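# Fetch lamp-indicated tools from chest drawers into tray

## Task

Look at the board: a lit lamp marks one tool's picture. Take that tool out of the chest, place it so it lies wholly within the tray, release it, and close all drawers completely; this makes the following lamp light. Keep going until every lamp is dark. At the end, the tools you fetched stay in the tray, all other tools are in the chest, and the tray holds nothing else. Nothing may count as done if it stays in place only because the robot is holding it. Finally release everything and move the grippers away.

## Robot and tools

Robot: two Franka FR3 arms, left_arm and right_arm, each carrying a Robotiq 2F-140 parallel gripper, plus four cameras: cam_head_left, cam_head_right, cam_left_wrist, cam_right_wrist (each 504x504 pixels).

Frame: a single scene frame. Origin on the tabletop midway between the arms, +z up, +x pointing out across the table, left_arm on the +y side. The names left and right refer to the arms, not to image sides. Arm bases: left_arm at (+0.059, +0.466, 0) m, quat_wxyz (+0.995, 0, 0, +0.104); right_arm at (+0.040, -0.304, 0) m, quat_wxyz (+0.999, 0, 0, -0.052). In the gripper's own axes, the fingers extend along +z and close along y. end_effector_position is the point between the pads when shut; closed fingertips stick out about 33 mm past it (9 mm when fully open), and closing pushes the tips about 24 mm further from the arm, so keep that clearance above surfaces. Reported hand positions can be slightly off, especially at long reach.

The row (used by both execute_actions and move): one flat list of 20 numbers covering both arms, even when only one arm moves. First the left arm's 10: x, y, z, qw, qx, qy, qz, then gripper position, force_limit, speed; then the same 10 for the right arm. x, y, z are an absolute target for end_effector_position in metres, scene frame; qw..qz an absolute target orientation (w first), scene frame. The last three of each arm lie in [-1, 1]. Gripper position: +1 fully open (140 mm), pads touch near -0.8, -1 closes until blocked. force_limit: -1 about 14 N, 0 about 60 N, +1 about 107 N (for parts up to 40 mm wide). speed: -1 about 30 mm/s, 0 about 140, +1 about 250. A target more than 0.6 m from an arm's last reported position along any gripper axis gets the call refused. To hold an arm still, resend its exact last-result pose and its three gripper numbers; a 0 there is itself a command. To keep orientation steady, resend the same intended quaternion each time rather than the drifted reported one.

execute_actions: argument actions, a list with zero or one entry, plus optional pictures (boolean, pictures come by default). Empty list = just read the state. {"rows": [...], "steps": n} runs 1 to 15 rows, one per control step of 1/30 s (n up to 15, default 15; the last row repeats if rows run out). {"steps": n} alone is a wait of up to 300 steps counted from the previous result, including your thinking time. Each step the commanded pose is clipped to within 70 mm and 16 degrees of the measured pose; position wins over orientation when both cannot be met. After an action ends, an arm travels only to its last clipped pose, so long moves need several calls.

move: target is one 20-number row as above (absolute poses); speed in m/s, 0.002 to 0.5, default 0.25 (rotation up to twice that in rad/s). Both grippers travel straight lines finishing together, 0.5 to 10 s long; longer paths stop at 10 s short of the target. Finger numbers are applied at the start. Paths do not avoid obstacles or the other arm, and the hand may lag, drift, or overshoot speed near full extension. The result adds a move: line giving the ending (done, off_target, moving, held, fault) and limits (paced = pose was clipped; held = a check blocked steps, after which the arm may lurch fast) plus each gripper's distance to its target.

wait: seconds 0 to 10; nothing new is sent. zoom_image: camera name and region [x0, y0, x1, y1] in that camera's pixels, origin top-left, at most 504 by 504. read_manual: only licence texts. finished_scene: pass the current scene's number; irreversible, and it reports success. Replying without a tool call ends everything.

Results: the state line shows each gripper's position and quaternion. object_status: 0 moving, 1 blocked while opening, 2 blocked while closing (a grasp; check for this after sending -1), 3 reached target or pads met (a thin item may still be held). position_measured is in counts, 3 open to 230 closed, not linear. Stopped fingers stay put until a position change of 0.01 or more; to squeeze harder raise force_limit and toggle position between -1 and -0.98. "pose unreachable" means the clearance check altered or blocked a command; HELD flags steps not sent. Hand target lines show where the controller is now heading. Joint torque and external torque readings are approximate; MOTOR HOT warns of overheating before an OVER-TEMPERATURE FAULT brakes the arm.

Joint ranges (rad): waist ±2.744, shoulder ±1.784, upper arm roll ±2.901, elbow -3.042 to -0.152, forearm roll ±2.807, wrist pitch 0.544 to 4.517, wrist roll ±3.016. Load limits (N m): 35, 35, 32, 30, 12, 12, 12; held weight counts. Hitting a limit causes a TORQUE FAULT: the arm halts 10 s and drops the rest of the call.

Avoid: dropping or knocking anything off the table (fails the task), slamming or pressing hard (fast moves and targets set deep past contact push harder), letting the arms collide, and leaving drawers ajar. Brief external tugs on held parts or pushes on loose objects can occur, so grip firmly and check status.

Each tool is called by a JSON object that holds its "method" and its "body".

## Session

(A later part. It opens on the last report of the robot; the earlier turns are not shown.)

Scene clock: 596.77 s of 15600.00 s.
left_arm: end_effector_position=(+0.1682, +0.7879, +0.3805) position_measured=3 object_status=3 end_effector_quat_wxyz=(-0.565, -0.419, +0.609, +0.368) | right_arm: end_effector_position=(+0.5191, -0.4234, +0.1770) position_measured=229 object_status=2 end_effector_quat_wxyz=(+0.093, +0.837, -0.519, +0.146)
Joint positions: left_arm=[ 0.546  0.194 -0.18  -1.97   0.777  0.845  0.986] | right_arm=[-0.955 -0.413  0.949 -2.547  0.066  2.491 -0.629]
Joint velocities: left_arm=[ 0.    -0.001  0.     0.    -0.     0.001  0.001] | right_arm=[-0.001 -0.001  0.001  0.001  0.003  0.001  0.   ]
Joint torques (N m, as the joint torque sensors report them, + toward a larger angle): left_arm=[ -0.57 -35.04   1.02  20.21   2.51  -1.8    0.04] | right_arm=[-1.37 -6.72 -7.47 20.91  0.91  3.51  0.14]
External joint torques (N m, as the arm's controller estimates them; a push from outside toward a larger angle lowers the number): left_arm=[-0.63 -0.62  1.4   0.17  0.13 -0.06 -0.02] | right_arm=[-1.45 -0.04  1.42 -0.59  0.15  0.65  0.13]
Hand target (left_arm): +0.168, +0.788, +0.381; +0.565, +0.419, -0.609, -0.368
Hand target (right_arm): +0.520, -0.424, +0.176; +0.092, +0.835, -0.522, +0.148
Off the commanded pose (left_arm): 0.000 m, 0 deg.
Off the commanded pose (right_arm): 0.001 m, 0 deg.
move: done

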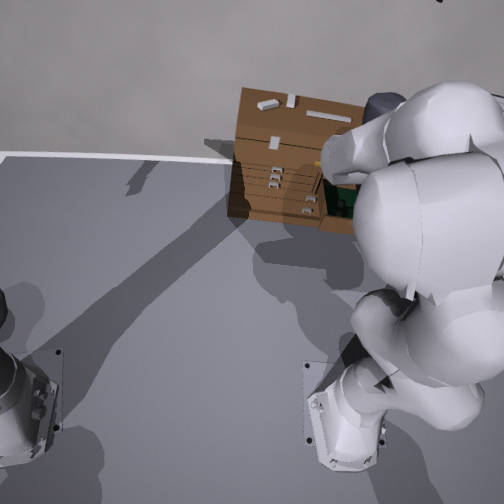

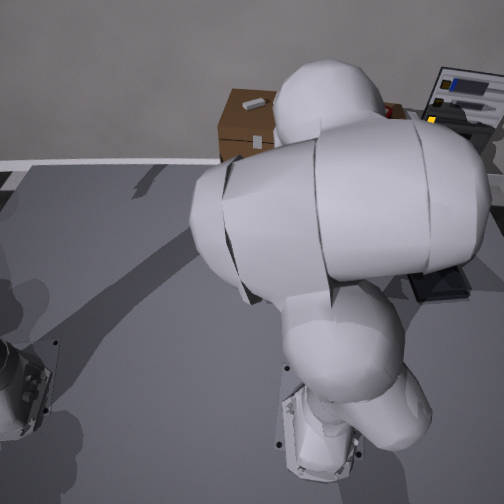

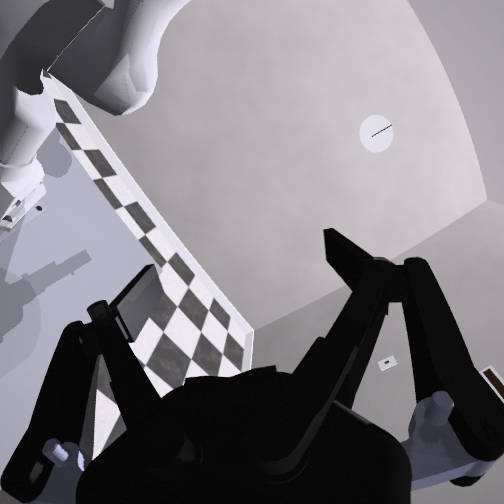

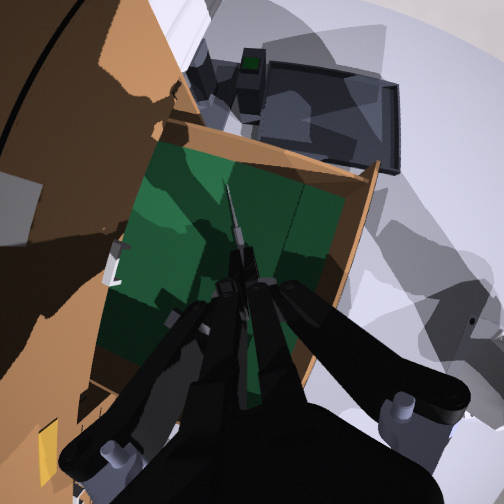

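{"method": "move", "body": {"target": [0.1682,0.7879,0.3805,-0.565,-0.419,0.609,0.368,1,0,0,0.5196,-0.4236,0.1765,0.092,0.835,-0.522,0.1476,-0.6,0,-0.8], "speed": 0.01}}

{"method": "move", "body": {"target": [0.1682,0.7879,0.3805,-0.565,-0.419,0.609,0.368,1,0,0,0.5196,-0.4236,0.171,0.092,0.835,-0.522,0.1476,-0.6,0,-0.8], "speed": 0.008}}

{"method": "zoom_image", "body": {"camera": "cam_right_wrist", "region": [150,150,350,370]}}

Scene clock: 605.17 s of 15600.00 s.
left_arm: end_effector_position=(+0.1682, +0.7879, +0.3805) position_measured=3 object_status=3 end_effector_quat_wxyz=(-0.565, -0.419, +0.609, +0.368) | right_arm: end_effector_position=(+0.5194, -0.4234, +0.1770) position_measured=205 object_status=3 end_effector_quat_wxyz=(+0.093, +0.837, -0.519, +0.147)
Joint positions: left_arm=[ 0.546  0.194 -0.18  -1.97   0.777  0.845  0.986] | right_arm=[-0.956 -0.413  0.949 -2.547  0.066  2.492 -0.629]
Joint velocities: left_arm=[ 0.001  0.001 -0.    -0.     0.     0.001  0.   ] | right_arm=[ 0.001 -0.    -0.    -0.001 -0.     0.     0.001]
Joint torques (N m, as the joint torque sensors report them, + toward a larger angle): left_arm=[  0.18 -35.21   0.33  20.57   2.45  -1.8    0.01] | right_arm=[-1.7  -6.61 -7.15 21.16  0.92  3.28  0.15]
External joint torques (N m, as the arm's controller estimates them; a push from outside toward a larger angle lowers the number): left_arm=[ 0.16 -0.9   0.74  0.59  0.08 -0.06 -0.04] | right_arm=[-1.74  0.03  1.77 -0.29  0.17  0.43  0.14]
Hand target (left_arm): +0.168, +0.788, +0.381; +0.565, +0.419, -0.609, -0.368
Hand target (right_arm): +0.520, -0.424, +0.176; +0.092, +0.835, -0.522, +0.148
Off the commanded pose (left_arm): 0.000 m, 0 deg.
Off the commanded pose (right_arm): 0.001 m, 0 deg.
After step 90, 4.70 s passed at rest.
move: done

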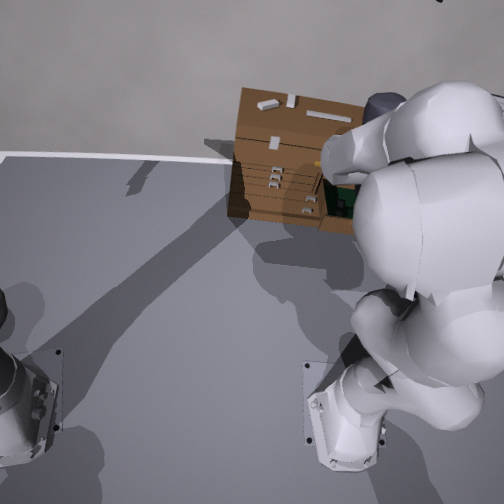

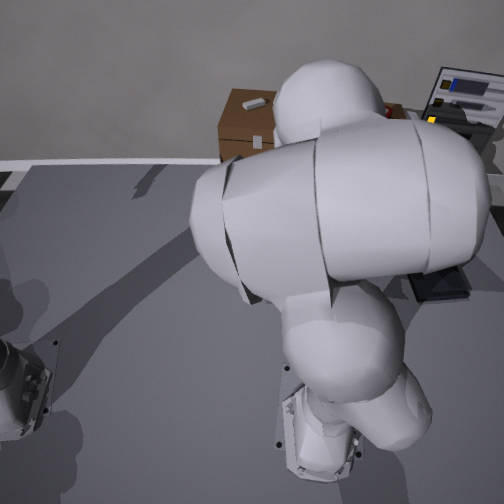

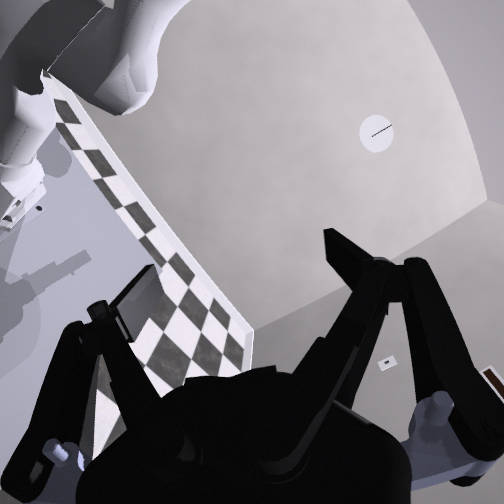

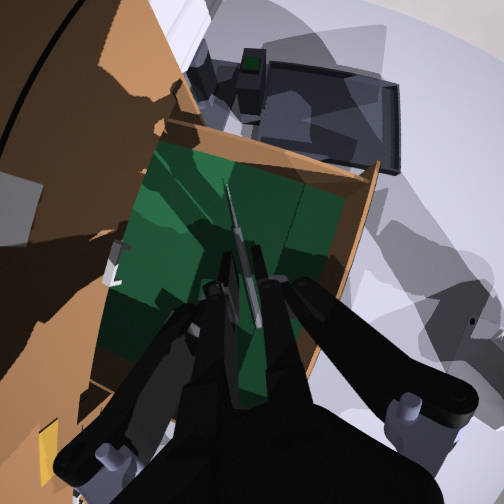

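Scene clock: 606.13 s of 15600.00 s.
left_arm: end_effector_position=(+0.1682, +0.7879, +0.3805) position_measured=3 object_status=3 end_effector_quat_wxyz=(-0.565, -0.419, +0.609, +0.368) | right_arm: end_effector_position=(+0.5236, -0.4237, +0.1768) position_measured=205 object_status=3 end_effector_quat_wxyz=(+0.093, +0.837, -0.517, +0.153)
Joint positions: left_arm=[ 0.546  0.194 -0.18  -1.97   0.777  0.845  0.986] | right_arm=[-0.971 -0.412  0.967 -2.547  0.066  2.51  -0.628]
Joint velocities: left_arm=[ 0.001 -0.    -0.001  0.    -0.     0.    -0.001] | right_arm=[-0.007  0.001  0.009 -0.    -0.001  0.008 -0.001]
Joint torques (N m, as the joint torque sensors report them, + toward a larger angle): left_arm=[ -0.3  -35.22   0.49  20.93   2.5   -1.81   0.05] | right_arm=[-2.19 -3.35 -6.91 17.67  1.14  2.79  0.22]
External joint torques (N m, as the arm's controller estimates them; a push from outside toward a larger angle lowers the number): left_arm=[-0.23 -0.87  0.98  0.93  0.14 -0.07 -0.01] | right_arm=[-2.18  2.91  2.16 -3.67  0.37 -0.08  0.21]
Hand target (left_arm): +0.168, +0.788, +0.381; +0.565, +0.419, -0.609, -0.368
Hand target (right_arm): +0.520, -0.424, +0.171; +0.092, +0.835, -0.522, +0.148
Off the commanded pose (left_arm): 0.000 m, 0 deg.
Off the commanded pose (right_arm): 0.007 m, 1 deg.
move: off_target (right_arm)

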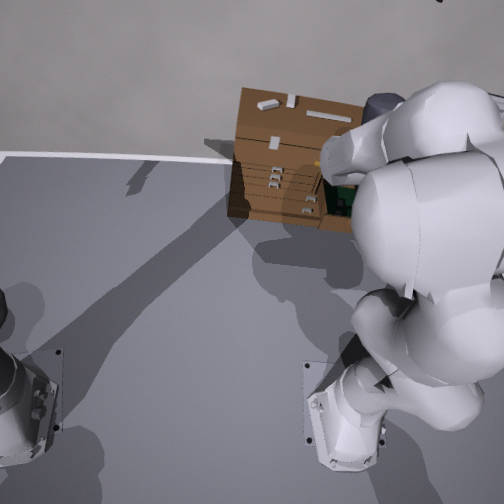

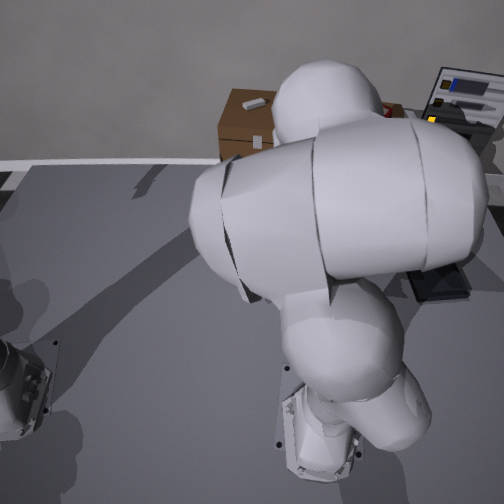

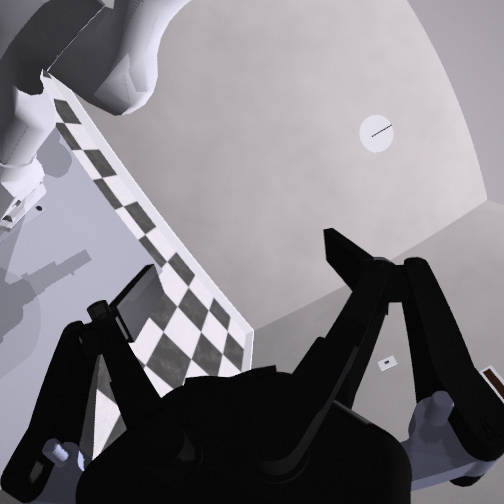

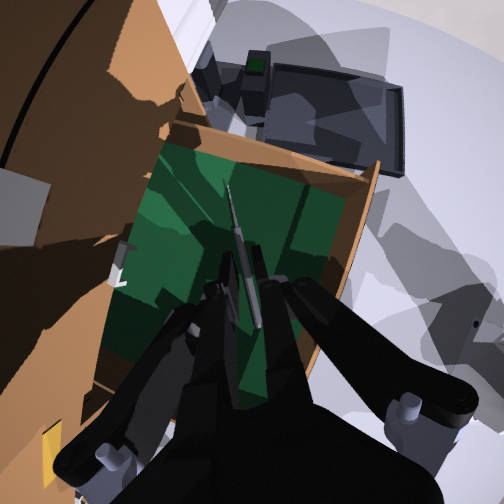

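Region (150, 150, 350, 370) of cam_right_wrist's 504x504 image, scaled by 2.291, with more detail than that image has; it fills the left 458 columns of this view, and the rest is white.

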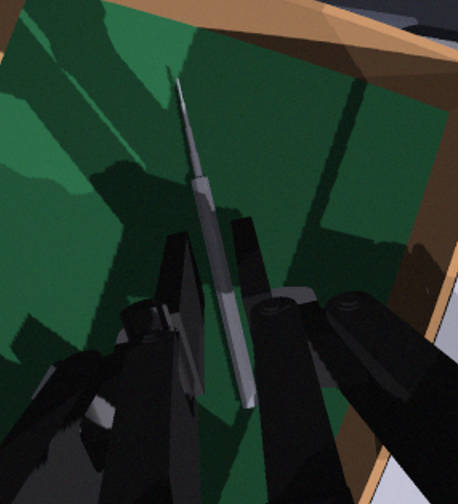

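{"method": "move", "body": {"target": [0.1682,0.7879,0.3805,-0.565,-0.419,0.609,0.368,1,0,0,0.5236,-0.4237,0.186,0.092,0.835,-0.522,0.1476,-0.6,0,-0.8], "speed": 0.015}}

{"method": "move", "body": {"target": [0.1682,0.7879,0.3805,-0.565,-0.419,0.609,0.368,1,0,0,0.5245,-0.4255,0.186,0.0277,0.8468,-0.5293,0.0441,-0.6,0,-0.8], "speed": 0.06}}

{"method": "zoom_image", "body": {"camera": "cam_right_wrist", "region": [150,150,350,370]}}

Scene clock: 624.53 s of 15600.00 s.
left_arm: end_effector_position=(+0.1682, +0.7879, +0.3805) position_measured=3 object_status=3 end_effector_quat_wxyz=(-0.565, -0.419, +0.609, +0.368) | right_arm: end_effector_position=(+0.5247, -0.4245, +0.1859) position_measured=205 object_status=3 end_effector_quat_wxyz=(+0.092, +0.835, -0.522, +0.150)
Joint positions: left_arm=[ 0.546  0.194 -0.18  -1.97   0.777  0.845  0.986] | right_arm=[-0.958 -0.416  0.945 -2.527  0.068  2.476 -0.628]
Joint velocities: left_arm=[ 0.001 -0.     0.001 -0.002  0.001  0.001  0.   ] | right_arm=[ 0.007 -0.001 -0.009  0.002  0.001 -0.018  0.   ]
Joint torques (N m, as the joint torque sensors report them, + toward a larger angle): left_arm=[ -0.23 -35.52   0.37  21.01   2.53  -1.79   0.05] | right_arm=[-0.3  -7.97 -9.61 22.56  1.1   2.19 -0.23]
External joint torques (N m, as the arm's controller estimates them; a push from outside toward a larger angle lowers the number): left_arm=[-0.38 -1.36  0.66  1.12  0.16 -0.05 -0.01] | right_arm=[-0.19 -1.34 -0.44  0.92  0.35 -0.68 -0.24]
Hand target (left_arm): +0.168, +0.788, +0.381; +0.565, +0.419, -0.609, -0.368
Hand target (right_arm): +0.524, -0.424, +0.186; +0.092, +0.835, -0.522, +0.148
Off the commanded pose (left_arm): 0.000 m, 0 deg.
Off the commanded pose (right_arm): 0.001 m, 0 deg.
After step 90, 14.57 s passed at rest.
move: done

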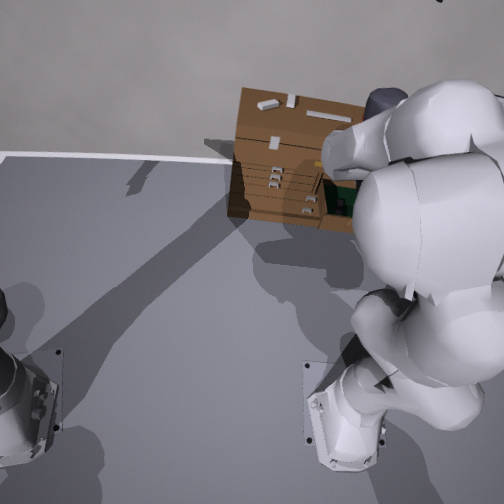

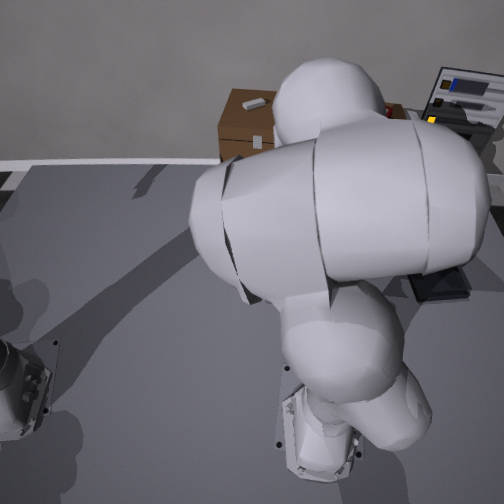

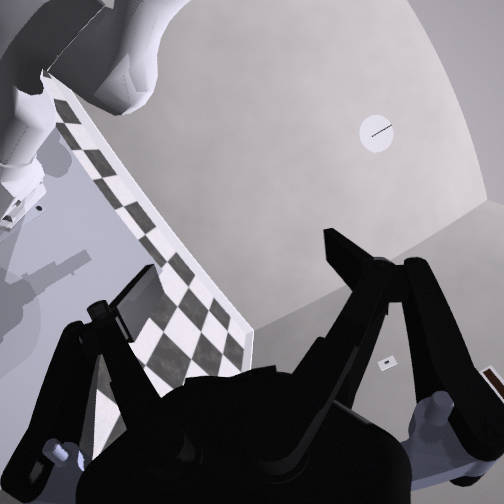

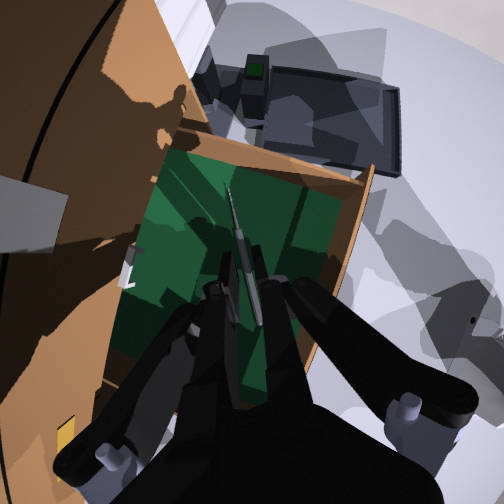

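Scene clock: 627.00 s of 15600.00 s.
left_arm: end_effector_position=(+0.1682, +0.7879, +0.3805) position_measured=3 object_status=3 end_effector_quat_wxyz=(-0.565, -0.419, +0.609, +0.368) | right_arm: end_effector_position=(+0.5248, -0.4271, +0.1862) position_measured=205 object_status=3 end_effector_quat_wxyz=(+0.027, +0.845, -0.532, +0.048)
Joint positions: left_arm=[ 0.546  0.194 -0.18  -1.97   0.777  0.845  0.986] | right_arm=[-0.905 -0.227  0.783 -2.365  0.101  2.274 -0.743]
Joint velocities: left_arm=[-0.  0.  0.  0. -0.  0. -0.] | right_arm=[ 0.008  0.002 -0.007 -0.    -0.001 -0.013 -0.014]
Joint torques (N m, as the joint torque sensors report them, + toward a larger angle): left_arm=[ -0.08 -35.34   0.02  20.53   2.49  -1.85   0.03] | right_arm=[  1.38 -13.77  -4.62  23.89   1.22   1.89  -0.55]
External joint torques (N m, as the arm's controller estimates them; a push from outside toward a larger angle lowers the number): left_arm=[-0.12 -1.04  0.4   0.56  0.12 -0.11 -0.03] | right_arm=[ 1.45  1.    0.19  0.97  0.56 -0.81 -0.55]
Hand target (left_arm): +0.168, +0.788, +0.381; +0.565, +0.419, -0.609, -0.368
Hand target (right_arm): +0.524, -0.426, +0.186; +0.026, +0.848, -0.528, +0.045
Off the commanded pose (left_arm): 0.000 m, 0 deg.
Off the commanded pose (right_arm): 0.002 m, 1 deg.
move: done

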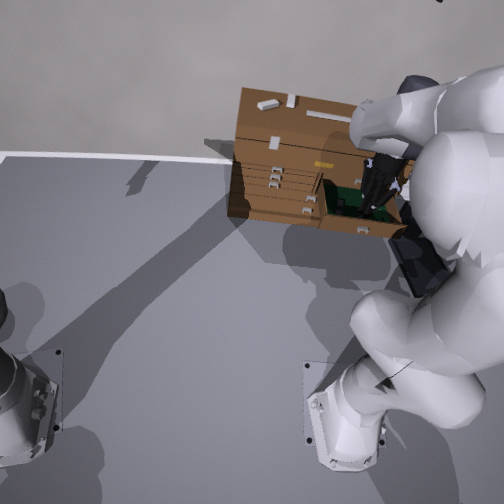

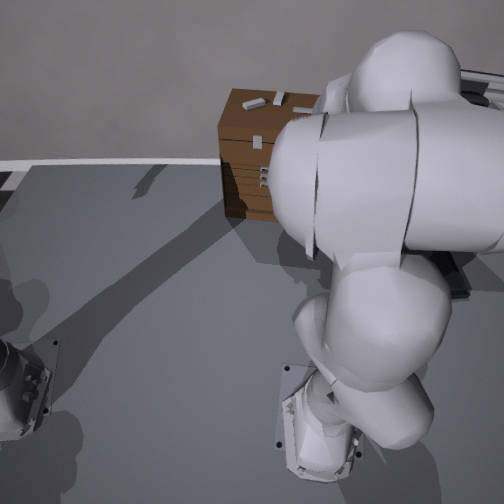

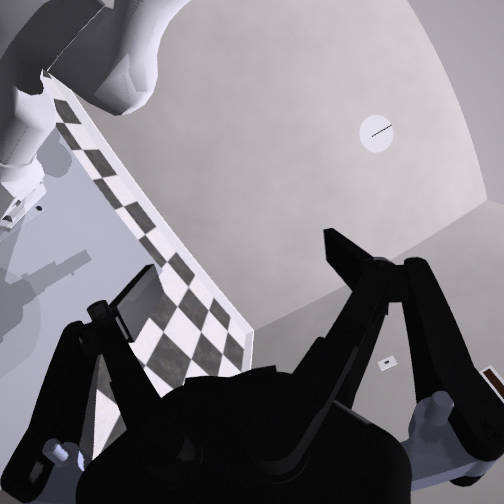

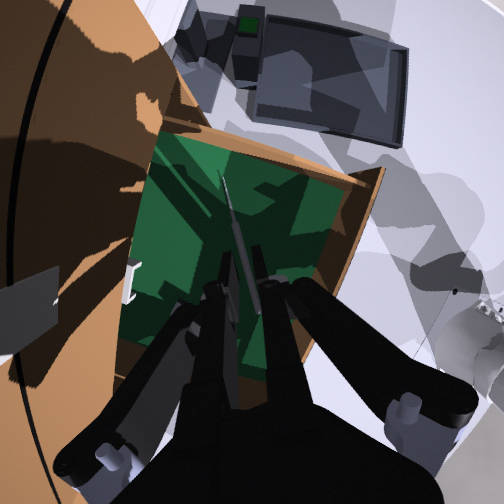

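Region (150, 150, 350, 370) of cam_right_wrist's 504x504 image, scaled by 2.291, with more detail than that image has; it fills the left 458 columns of this view, and the rest is white.

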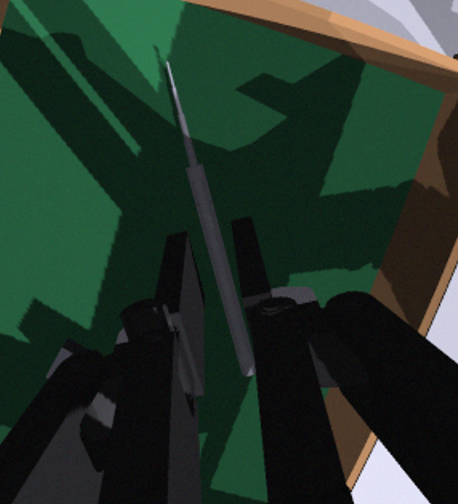

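Centered. Descend and close.

{"method": "move", "body": {"target": [0.1682,0.7879,0.3805,-0.565,-0.419,0.609,0.368,1,0,0,0.5245,-0.4265,0.174,0.0277,0.8468,-0.5293,0.0441,-0.6,0,-0.8], "speed": 0.01}}

{"method": "move", "body": {"target": [0.1682,0.7879,0.3805,-0.565,-0.419,0.609,0.368,1,0,0,0.5245,-0.4265,0.174,0.0277,0.8468,-0.5293,0.0441,-1,0,-0.8], "speed": 0.01}}

Scene clock: 640.37 s of 15600.00 s.
left_arm: end_effector_position=(+0.1682, +0.7879, +0.3805) position_measured=3 object_status=3 end_effector_quat_wxyz=(-0.565, -0.419, +0.609, +0.368) | right_arm: end_effector_position=(+0.5244, -0.4257, +0.1753) position_measured=205 object_status=3 end_effector_quat_wxyz=(+0.027, +0.849, -0.527, +0.043)
Joint positions: left_arm=[ 0.546  0.194 -0.18  -1.97   0.777  0.845  0.986] | right_arm=[-0.914 -0.202  0.797 -2.372  0.087  2.293 -0.743]
Joint velocities: left_arm=[ 0.     0.002  0.    -0.    -0.001 -0.     0.001] | right_arm=[-0.005 -0.     0.006 -0.001 -0.001  0.005  0.003]
Joint torques (N m, as the joint torque sensors report them, + toward a larger angle): left_arm=[ -0.23 -35.5    0.58  20.35   2.47  -1.76   0.11] | right_arm=[ -1.05 -13.54  -2.91  21.96  -0.28   3.42   0.12]
External joint torques (N m, as the arm's controller estimates them; a push from outside toward a larger angle lowers the number): left_arm=[-0.35 -1.31  0.89  0.39  0.1  -0.03  0.05] | right_arm=[-1.03  1.57  1.42 -0.83 -0.93  0.73  0.11]
Hand target (left_arm): +0.168, +0.788, +0.381; +0.565, +0.419, -0.609, -0.368
Hand target (right_arm): +0.525, -0.426, +0.174; +0.028, +0.847, -0.529, +0.044
Off the commanded pose (left_arm): 0.000 m, 0 deg.
Off the commanded pose (right_arm): 0.002 m, 0 deg.
After step 90, 8.93 s passed at rest.
move: done

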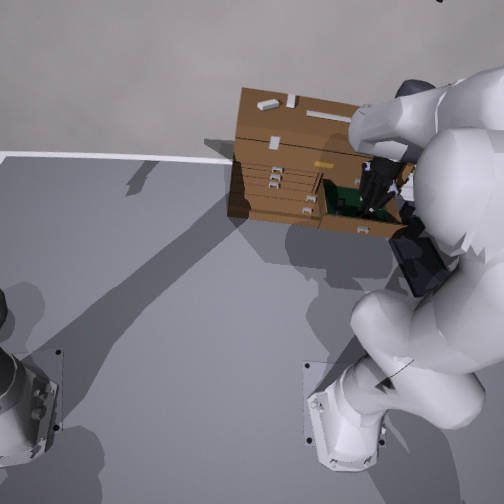

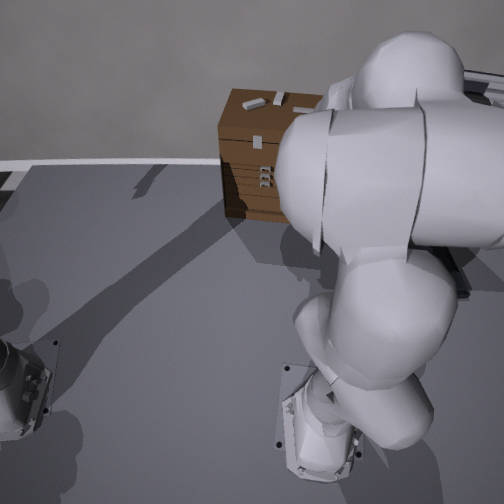

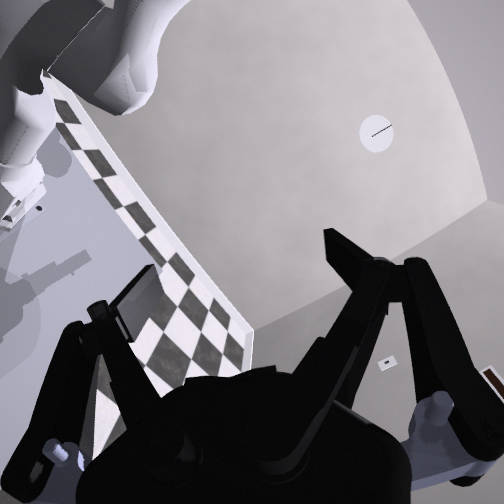

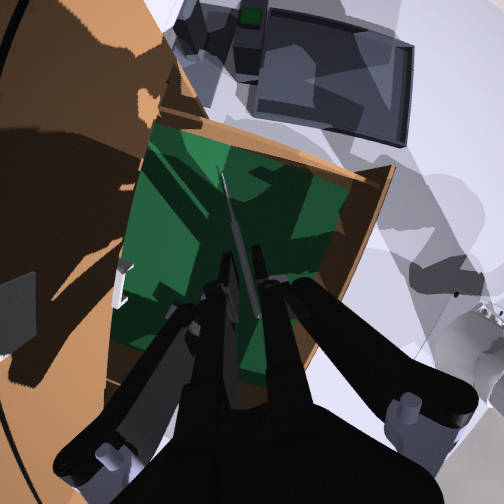

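Scene clock: 641.07 s of 15600.00 s.
left_arm: end_effector_position=(+0.1682, +0.7879, +0.3805) position_measured=3 object_status=3 end_effector_quat_wxyz=(-0.565, -0.419, +0.609, +0.368) | right_arm: end_effector_position=(+0.5247, -0.4258, +0.1754) position_measured=228 object_status=2 end_effector_quat_wxyz=(+0.027, +0.848, -0.527, +0.044)
Joint positions: left_arm=[ 0.546  0.194 -0.18  -1.97   0.777  0.845  0.986] | right_arm=[-0.915 -0.202  0.798 -2.372  0.086  2.294 -0.743]
Joint velocities: left_arm=[ 0.001  0.001 -0.     0.001 -0.001 -0.     0.   ] | right_arm=[-0.003  0.     0.003  0.    -0.    -0.001  0.001]
Joint torques (N m, as the joint torque sensors report them, + toward a larger angle): left_arm=[ -0.13 -35.33   0.58  20.71   2.47  -1.84   0.02] | right_arm=[ -1.04 -13.81  -2.91  22.19  -0.31   3.21   0.16]
External joint torques (N m, as the arm's controller estimates them; a push from outside toward a larger angle lowers the number): left_arm=[-0.24 -1.08  0.91  0.73  0.1  -0.1  -0.04] | right_arm=[-1.03  1.3   1.41 -0.63 -0.95  0.52  0.15]
Hand target (left_arm): +0.168, +0.788, +0.381; +0.565, +0.419, -0.609, -0.368
Hand target (right_arm): +0.524, -0.426, +0.174; +0.028, +0.847, -0.529, +0.044
Off the commanded pose (left_arm): 0.000 m, 0 deg.
Off the commanded pose (right_arm): 0.002 m, 0 deg.
move: done

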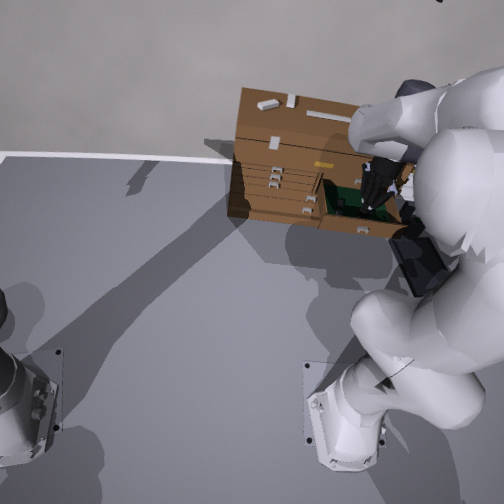

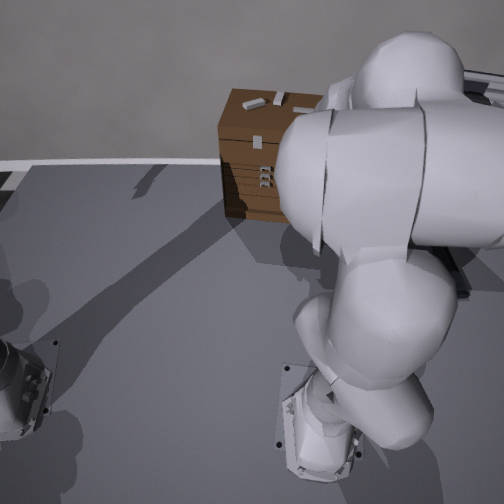

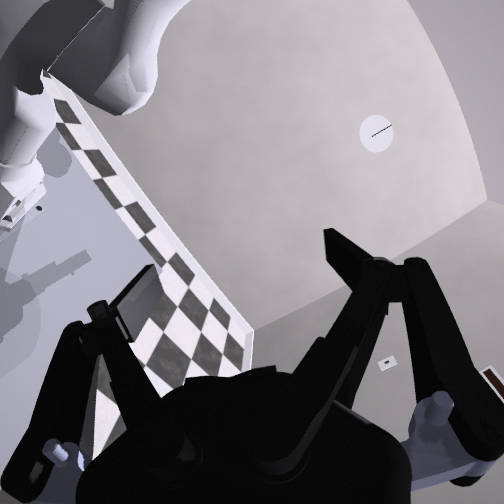

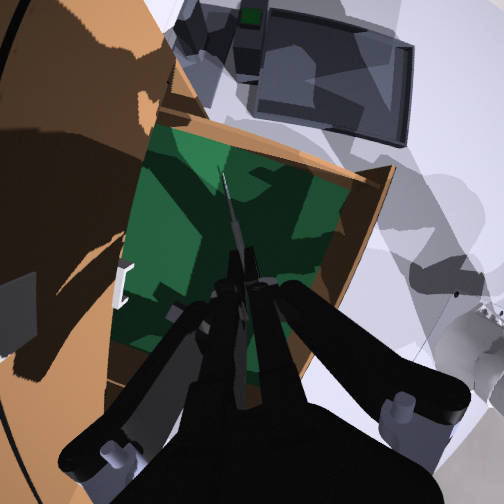

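{"method": "execute_actions", "body": {"actions": []}}

Scene clock: 672.73 s of 15600.00 s.
left_arm: end_effector_position=(+0.1682, +0.7879, +0.3805) position_measured=3 object_status=3 end_effector_quat_wxyz=(-0.565, -0.419, +0.609, +0.368) | right_arm: end_effector_position=(+0.5247, -0.4258, +0.1753) position_measured=228 object_status=2 end_effector_quat_wxyz=(+0.027, +0.848, -0.527, +0.044)
Joint positions: left_arm=[ 0.546  0.194 -0.18  -1.97   0.777  0.845  0.986] | right_arm=[-0.916 -0.202  0.798 -2.372  0.086  2.294 -0.742]
Joint velocities: left_arm=[-0.001 -0.     0.003 -0.     0.    -0.     0.001] | right_arm=[-0.     0.    -0.001  0.001 -0.     0.     0.001]
Joint torques (N m, as the joint torque sensors report them, + toward a larger angle): left_arm=[  0.34 -34.98   0.56  20.95   2.53  -1.86   0.04] | right_arm=[ -1.27 -13.67  -2.97  21.58  -0.25   3.21   0.21]
External joint torques (N m, as the arm's controller estimates them; a push from outside toward a larger angle lowers the number): left_arm=[ 0.24 -0.71  0.89  1.    0.16 -0.12 -0.02] | right_arm=[-1.1   1.35  1.5  -1.2  -0.9   0.52  0.21]
Hand target (left_arm): +0.168, +0.788, +0.381; +0.565, +0.419, -0.609, -0.368
Hand target (right_arm): +0.524, -0.426, +0.174; +0.028, +0.847, -0.529, +0.044
Off the commanded pose (left_arm): 0.000 m, 0 deg.
Off the commanded pose (right_arm): 0.002 m, 0 deg.
Steps of this call (steps 1 to 90: nothing new was sent; then 28.67 s passed at rest). Readings (end_effector_position | what the end effector reports):
1: left_arm (+0.1682, +0.7879, +0.3805) | right_arm (+0.5247, -0.4258, +0.1754) | left_arm position_measured=3 object_status=3 | right_arm position_measured=228 object_status=2
2: left_arm (+0.1682, +0.7879, +0.3805) | right_arm (+0.5247, -0.4258, +0.1754) | left_arm position_measured=3 object_status=3 | right_arm position_measured=228 object_status=2
4: left_arm (+0.1682, +0.7879, +0.3805) | right_arm (+0.5247, -0.4258, +0.1754) | left_arm position_measured=3 object_status=3 | right_arm position_measured=228 object_status=2
8: left_arm (+0.1682, +0.7879, +0.3805) | right_arm (+0.5247, -0.4258, +0.1754) | left_arm position_measured=3 object_status=3 | right_arm position_measured=228 object_status=2
90: the state above

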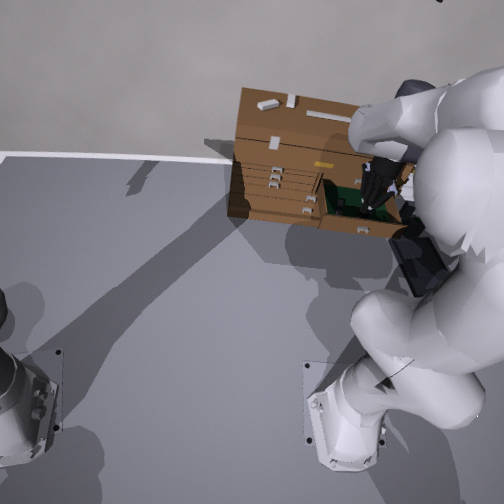

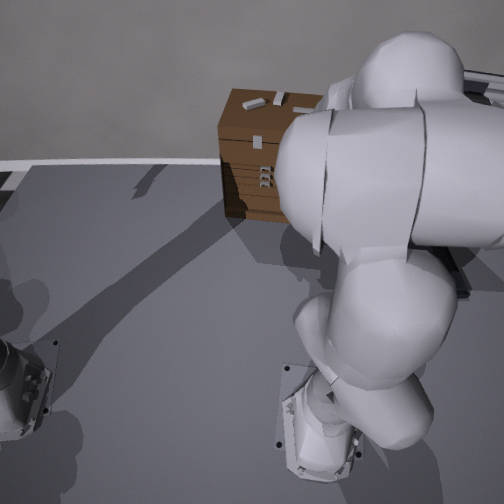

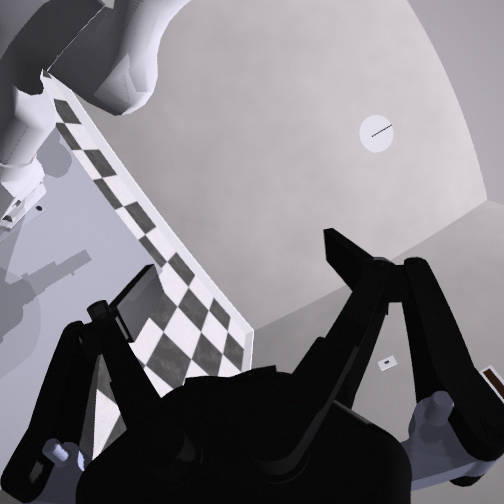

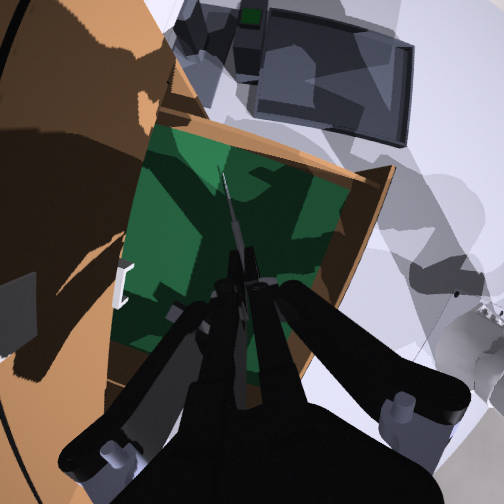

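{"method": "move", "body": {"target": [0.1682,0.7879,0.3805,-0.565,-0.419,0.609,0.368,1,0,0,0.515,-0.424,0.23,0.0277,0.8468,-0.5293,0.0441,-1,0,-0.8], "speed": 0.04}}

Scene clock: 680.97 s of 15600.00 s.
left_arm: end_effector_position=(+0.1682, +0.7879, +0.3805) position_measured=3 object_status=3 end_effector_quat_wxyz=(-0.565, -0.419, +0.609, +0.368) | right_arm: end_effector_position=(+0.5157, -0.4252, +0.2297) position_measured=228 object_status=2 end_effector_quat_wxyz=(+0.028, +0.844, -0.533, +0.046)
Joint positions: left_arm=[ 0.546  0.194 -0.18  -1.97   0.777  0.845  0.986] | right_arm=[-0.859 -0.314  0.715 -2.322  0.147  2.149 -0.787]
Joint velocities: left_arm=[ 0.001  0.    -0.001 -0.001  0.001  0.    -0.002] | right_arm=[ 0.009  0.002 -0.007 -0.     0.001 -0.011 -0.003]
Joint torques (N m, as the joint torque sensors report them, + toward a larger angle): left_arm=[  0.32 -34.94   0.5   20.54   2.5   -1.8    0.05] | right_arm=[  0.05 -14.81  -7.13  23.83   1.14   1.97  -0.53]
External joint torques (N m, as the arm's controller estimates them; a push from outside toward a larger angle lowers the number): left_arm=[ 0.3  -0.68  0.91  0.59  0.13 -0.07 -0.01] | right_arm=[-0.04 -1.   -1.08  0.29  0.47 -0.72 -0.53]
Hand target (left_arm): +0.168, +0.788, +0.381; +0.565, +0.419, -0.609, -0.368
Hand target (right_arm): +0.515, -0.424, +0.230; +0.028, +0.846, -0.530, +0.044
Off the commanded pose (left_arm): 0.000 m, 0 deg.
Off the commanded pose (right_arm): 0.001 m, 1 deg.
After step 90, 3.43 s passed at rest.
move: done

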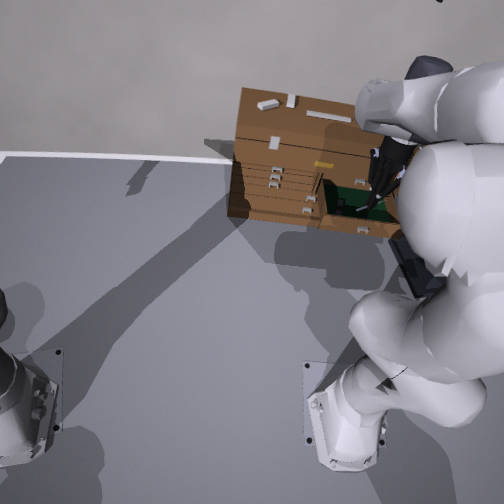

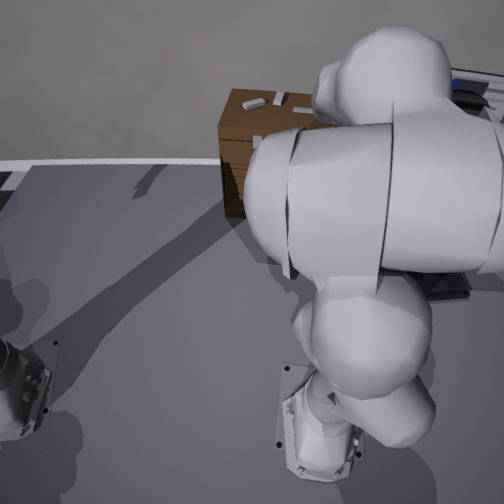

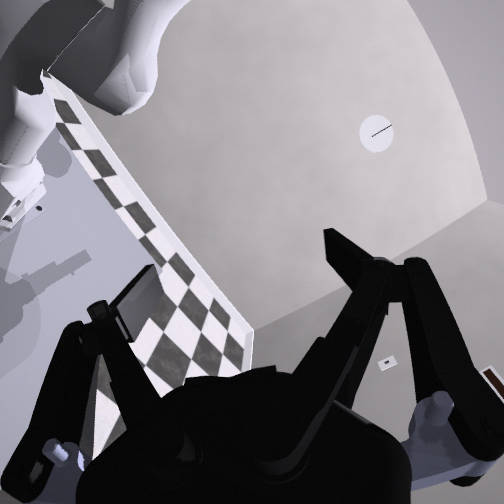

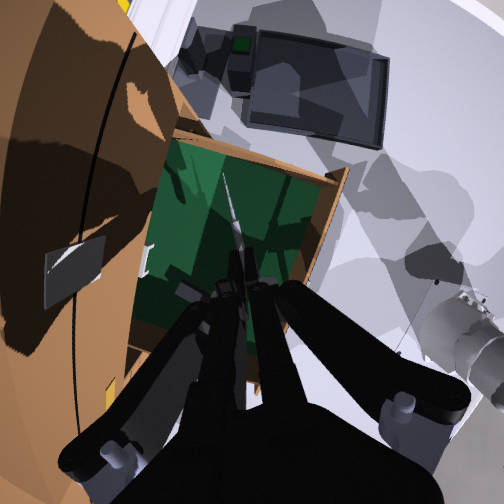

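{"method": "move", "body": {"target": [0.1682,0.7879,0.3805,-0.565,-0.419,0.609,0.368,1,0,0,0.46,-0.60,0.27,0.004,0.995,-0.087,0.052,-1,0,-0.8], "speed": 0.12}}

Scene clock: 693.17 s of 15600.00 s.
left_arm: end_effector_position=(+0.1682, +0.7879, +0.3805) position_measured=3 object_status=3 end_effector_quat_wxyz=(-0.565, -0.419, +0.609, +0.368) | right_arm: end_effector_position=(+0.4568, -0.5973, +0.2691) position_measured=228 object_status=2 end_effector_quat_wxyz=(+0.002, +0.994, -0.096, +0.054)
Joint positions: left_arm=[ 0.546  0.194 -0.18  -1.97   0.777  0.845  0.986] | right_arm=[-0.572 -0.231  0.033 -2.223  0.069  2.085 -2.055]
Joint velocities: left_arm=[ 0.    -0.001  0.002 -0.002 -0.     0.    -0.001] | right_arm=[-0.    -0.    -0.001 -0.     0.    -0.001 -0.031]
Joint torques (N m, as the joint torque sensors report them, + toward a larger angle): left_arm=[ -0.46 -35.     0.63  20.96   2.54  -1.76   0.  ] | right_arm=[  0.43 -22.96  -0.57  25.8    0.14   2.05  -0.55]
External joint torques (N m, as the arm's controller estimates them; a push from outside toward a larger angle lowers the number): left_arm=[-0.49 -0.66  1.02  1.    0.17 -0.01 -0.06] | right_arm=[ 0.43  1.18 -0.11  1.34 -0.73 -0.67 -0.55]
Hand target (left_arm): +0.168, +0.788, +0.381; +0.565, +0.419, -0.609, -0.368
Hand target (right_arm): +0.456, -0.597, +0.269; +0.002, +0.995, -0.087, +0.051
Off the commanded pose (left_arm): 0.000 m, 0 deg.
Off the commanded pose (right_arm): 0.004 m, 1 deg.
After step 90, 4.43 s passed at rest.
move: off_target (right_arm)

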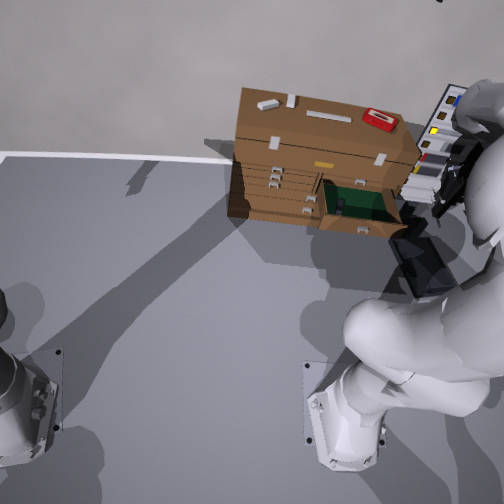

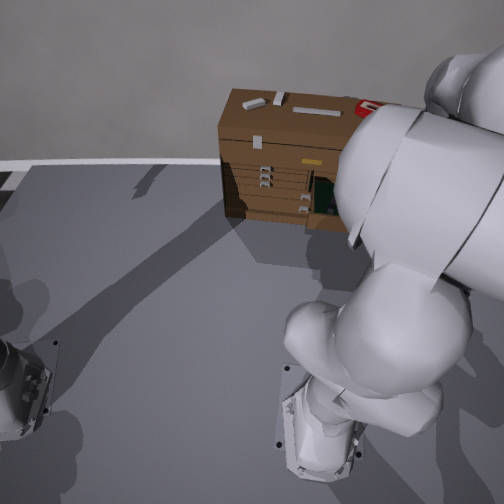

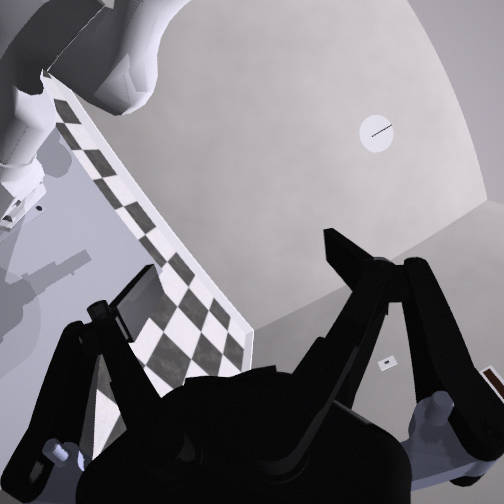

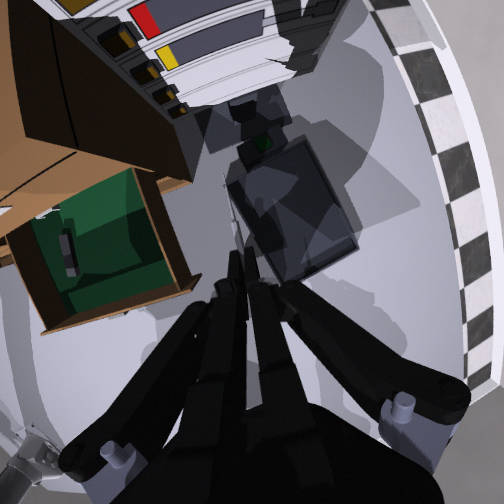

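{"method": "move", "body": {"target": [0.1682,0.7879,0.3805,-0.565,-0.419,0.609,0.368,1,0,0,0.47,-0.65,0.12,0.001,0.9987,-0.0436,0.026,-1,0,-0.8], "speed": 0.1}}

Scene clock: 713.40 s of 15600.00 s.
left_arm: end_effector_position=(+0.1682, +0.7879, +0.3805) position_measured=3 object_status=3 end_effector_quat_wxyz=(-0.565, -0.419, +0.609, +0.368) | right_arm: end_effector_position=(+0.4684, -0.6464, +0.1197) position_measured=228 object_status=2 end_effector_quat_wxyz=(-0.003, +0.999, -0.048, +0.024)
Joint positions: left_arm=[ 0.546  0.194 -0.18  -1.97   0.777  0.845  0.986] | right_arm=[-0.586  0.101  0.002 -2.229  0.047  2.364 -2.197]
Joint velocities: left_arm=[ 0.    -0.     0.     0.001  0.001  0.    -0.001] | right_arm=[-0.     0.001 -0.001  0.    -0.001  0.008 -0.018]
Joint torques (N m, as the joint torque sensors report them, + toward a larger angle): left_arm=[ -0.1  -35.29   0.68  20.96   2.48  -1.81   0.12] | right_arm=[ -1.51 -32.01   0.3   22.82  -0.2    3.18  -0.5 ]
External joint torques (N m, as the arm's controller estimates them; a push from outside toward a larger angle lowers the number): left_arm=[-0.15 -1.07  1.06  1.03  0.12 -0.06  0.06] | right_arm=[-1.47  1.27  0.23  0.71 -0.85  0.59 -0.5 ]
Hand target (left_arm): +0.168, +0.788, +0.381; +0.565, +0.419, -0.609, -0.368
Hand target (right_arm): +0.469, -0.649, +0.120; +0.000, +0.999, -0.042, +0.026
Off the commanded pose (left_arm): 0.000 m, 0 deg.
Off the commanded pose (right_arm): 0.004 m, 1 deg.
After step 90, 15.10 s passed at rest.
move: off_target (right_arm)

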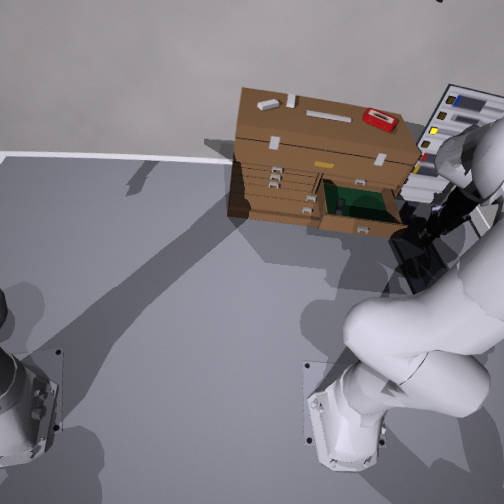

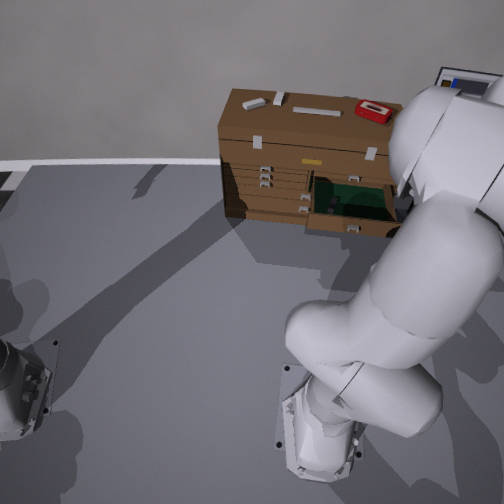

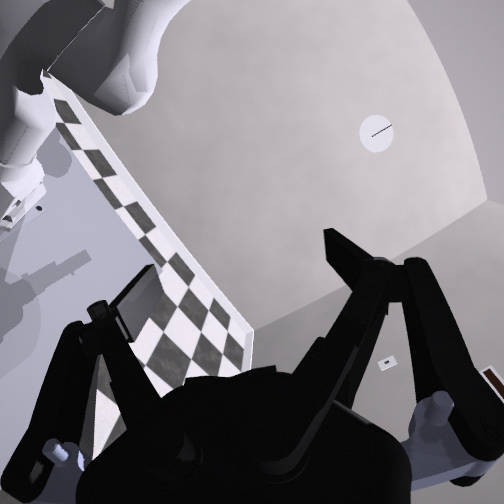

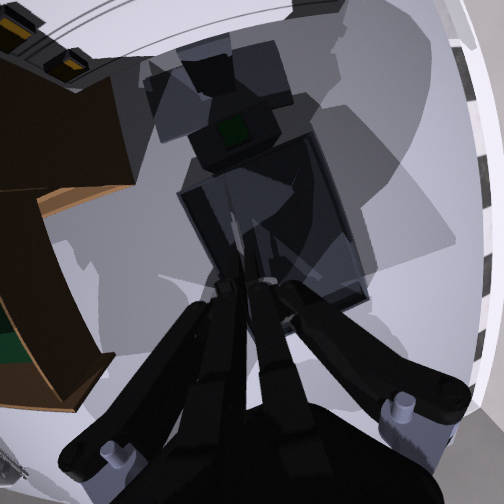

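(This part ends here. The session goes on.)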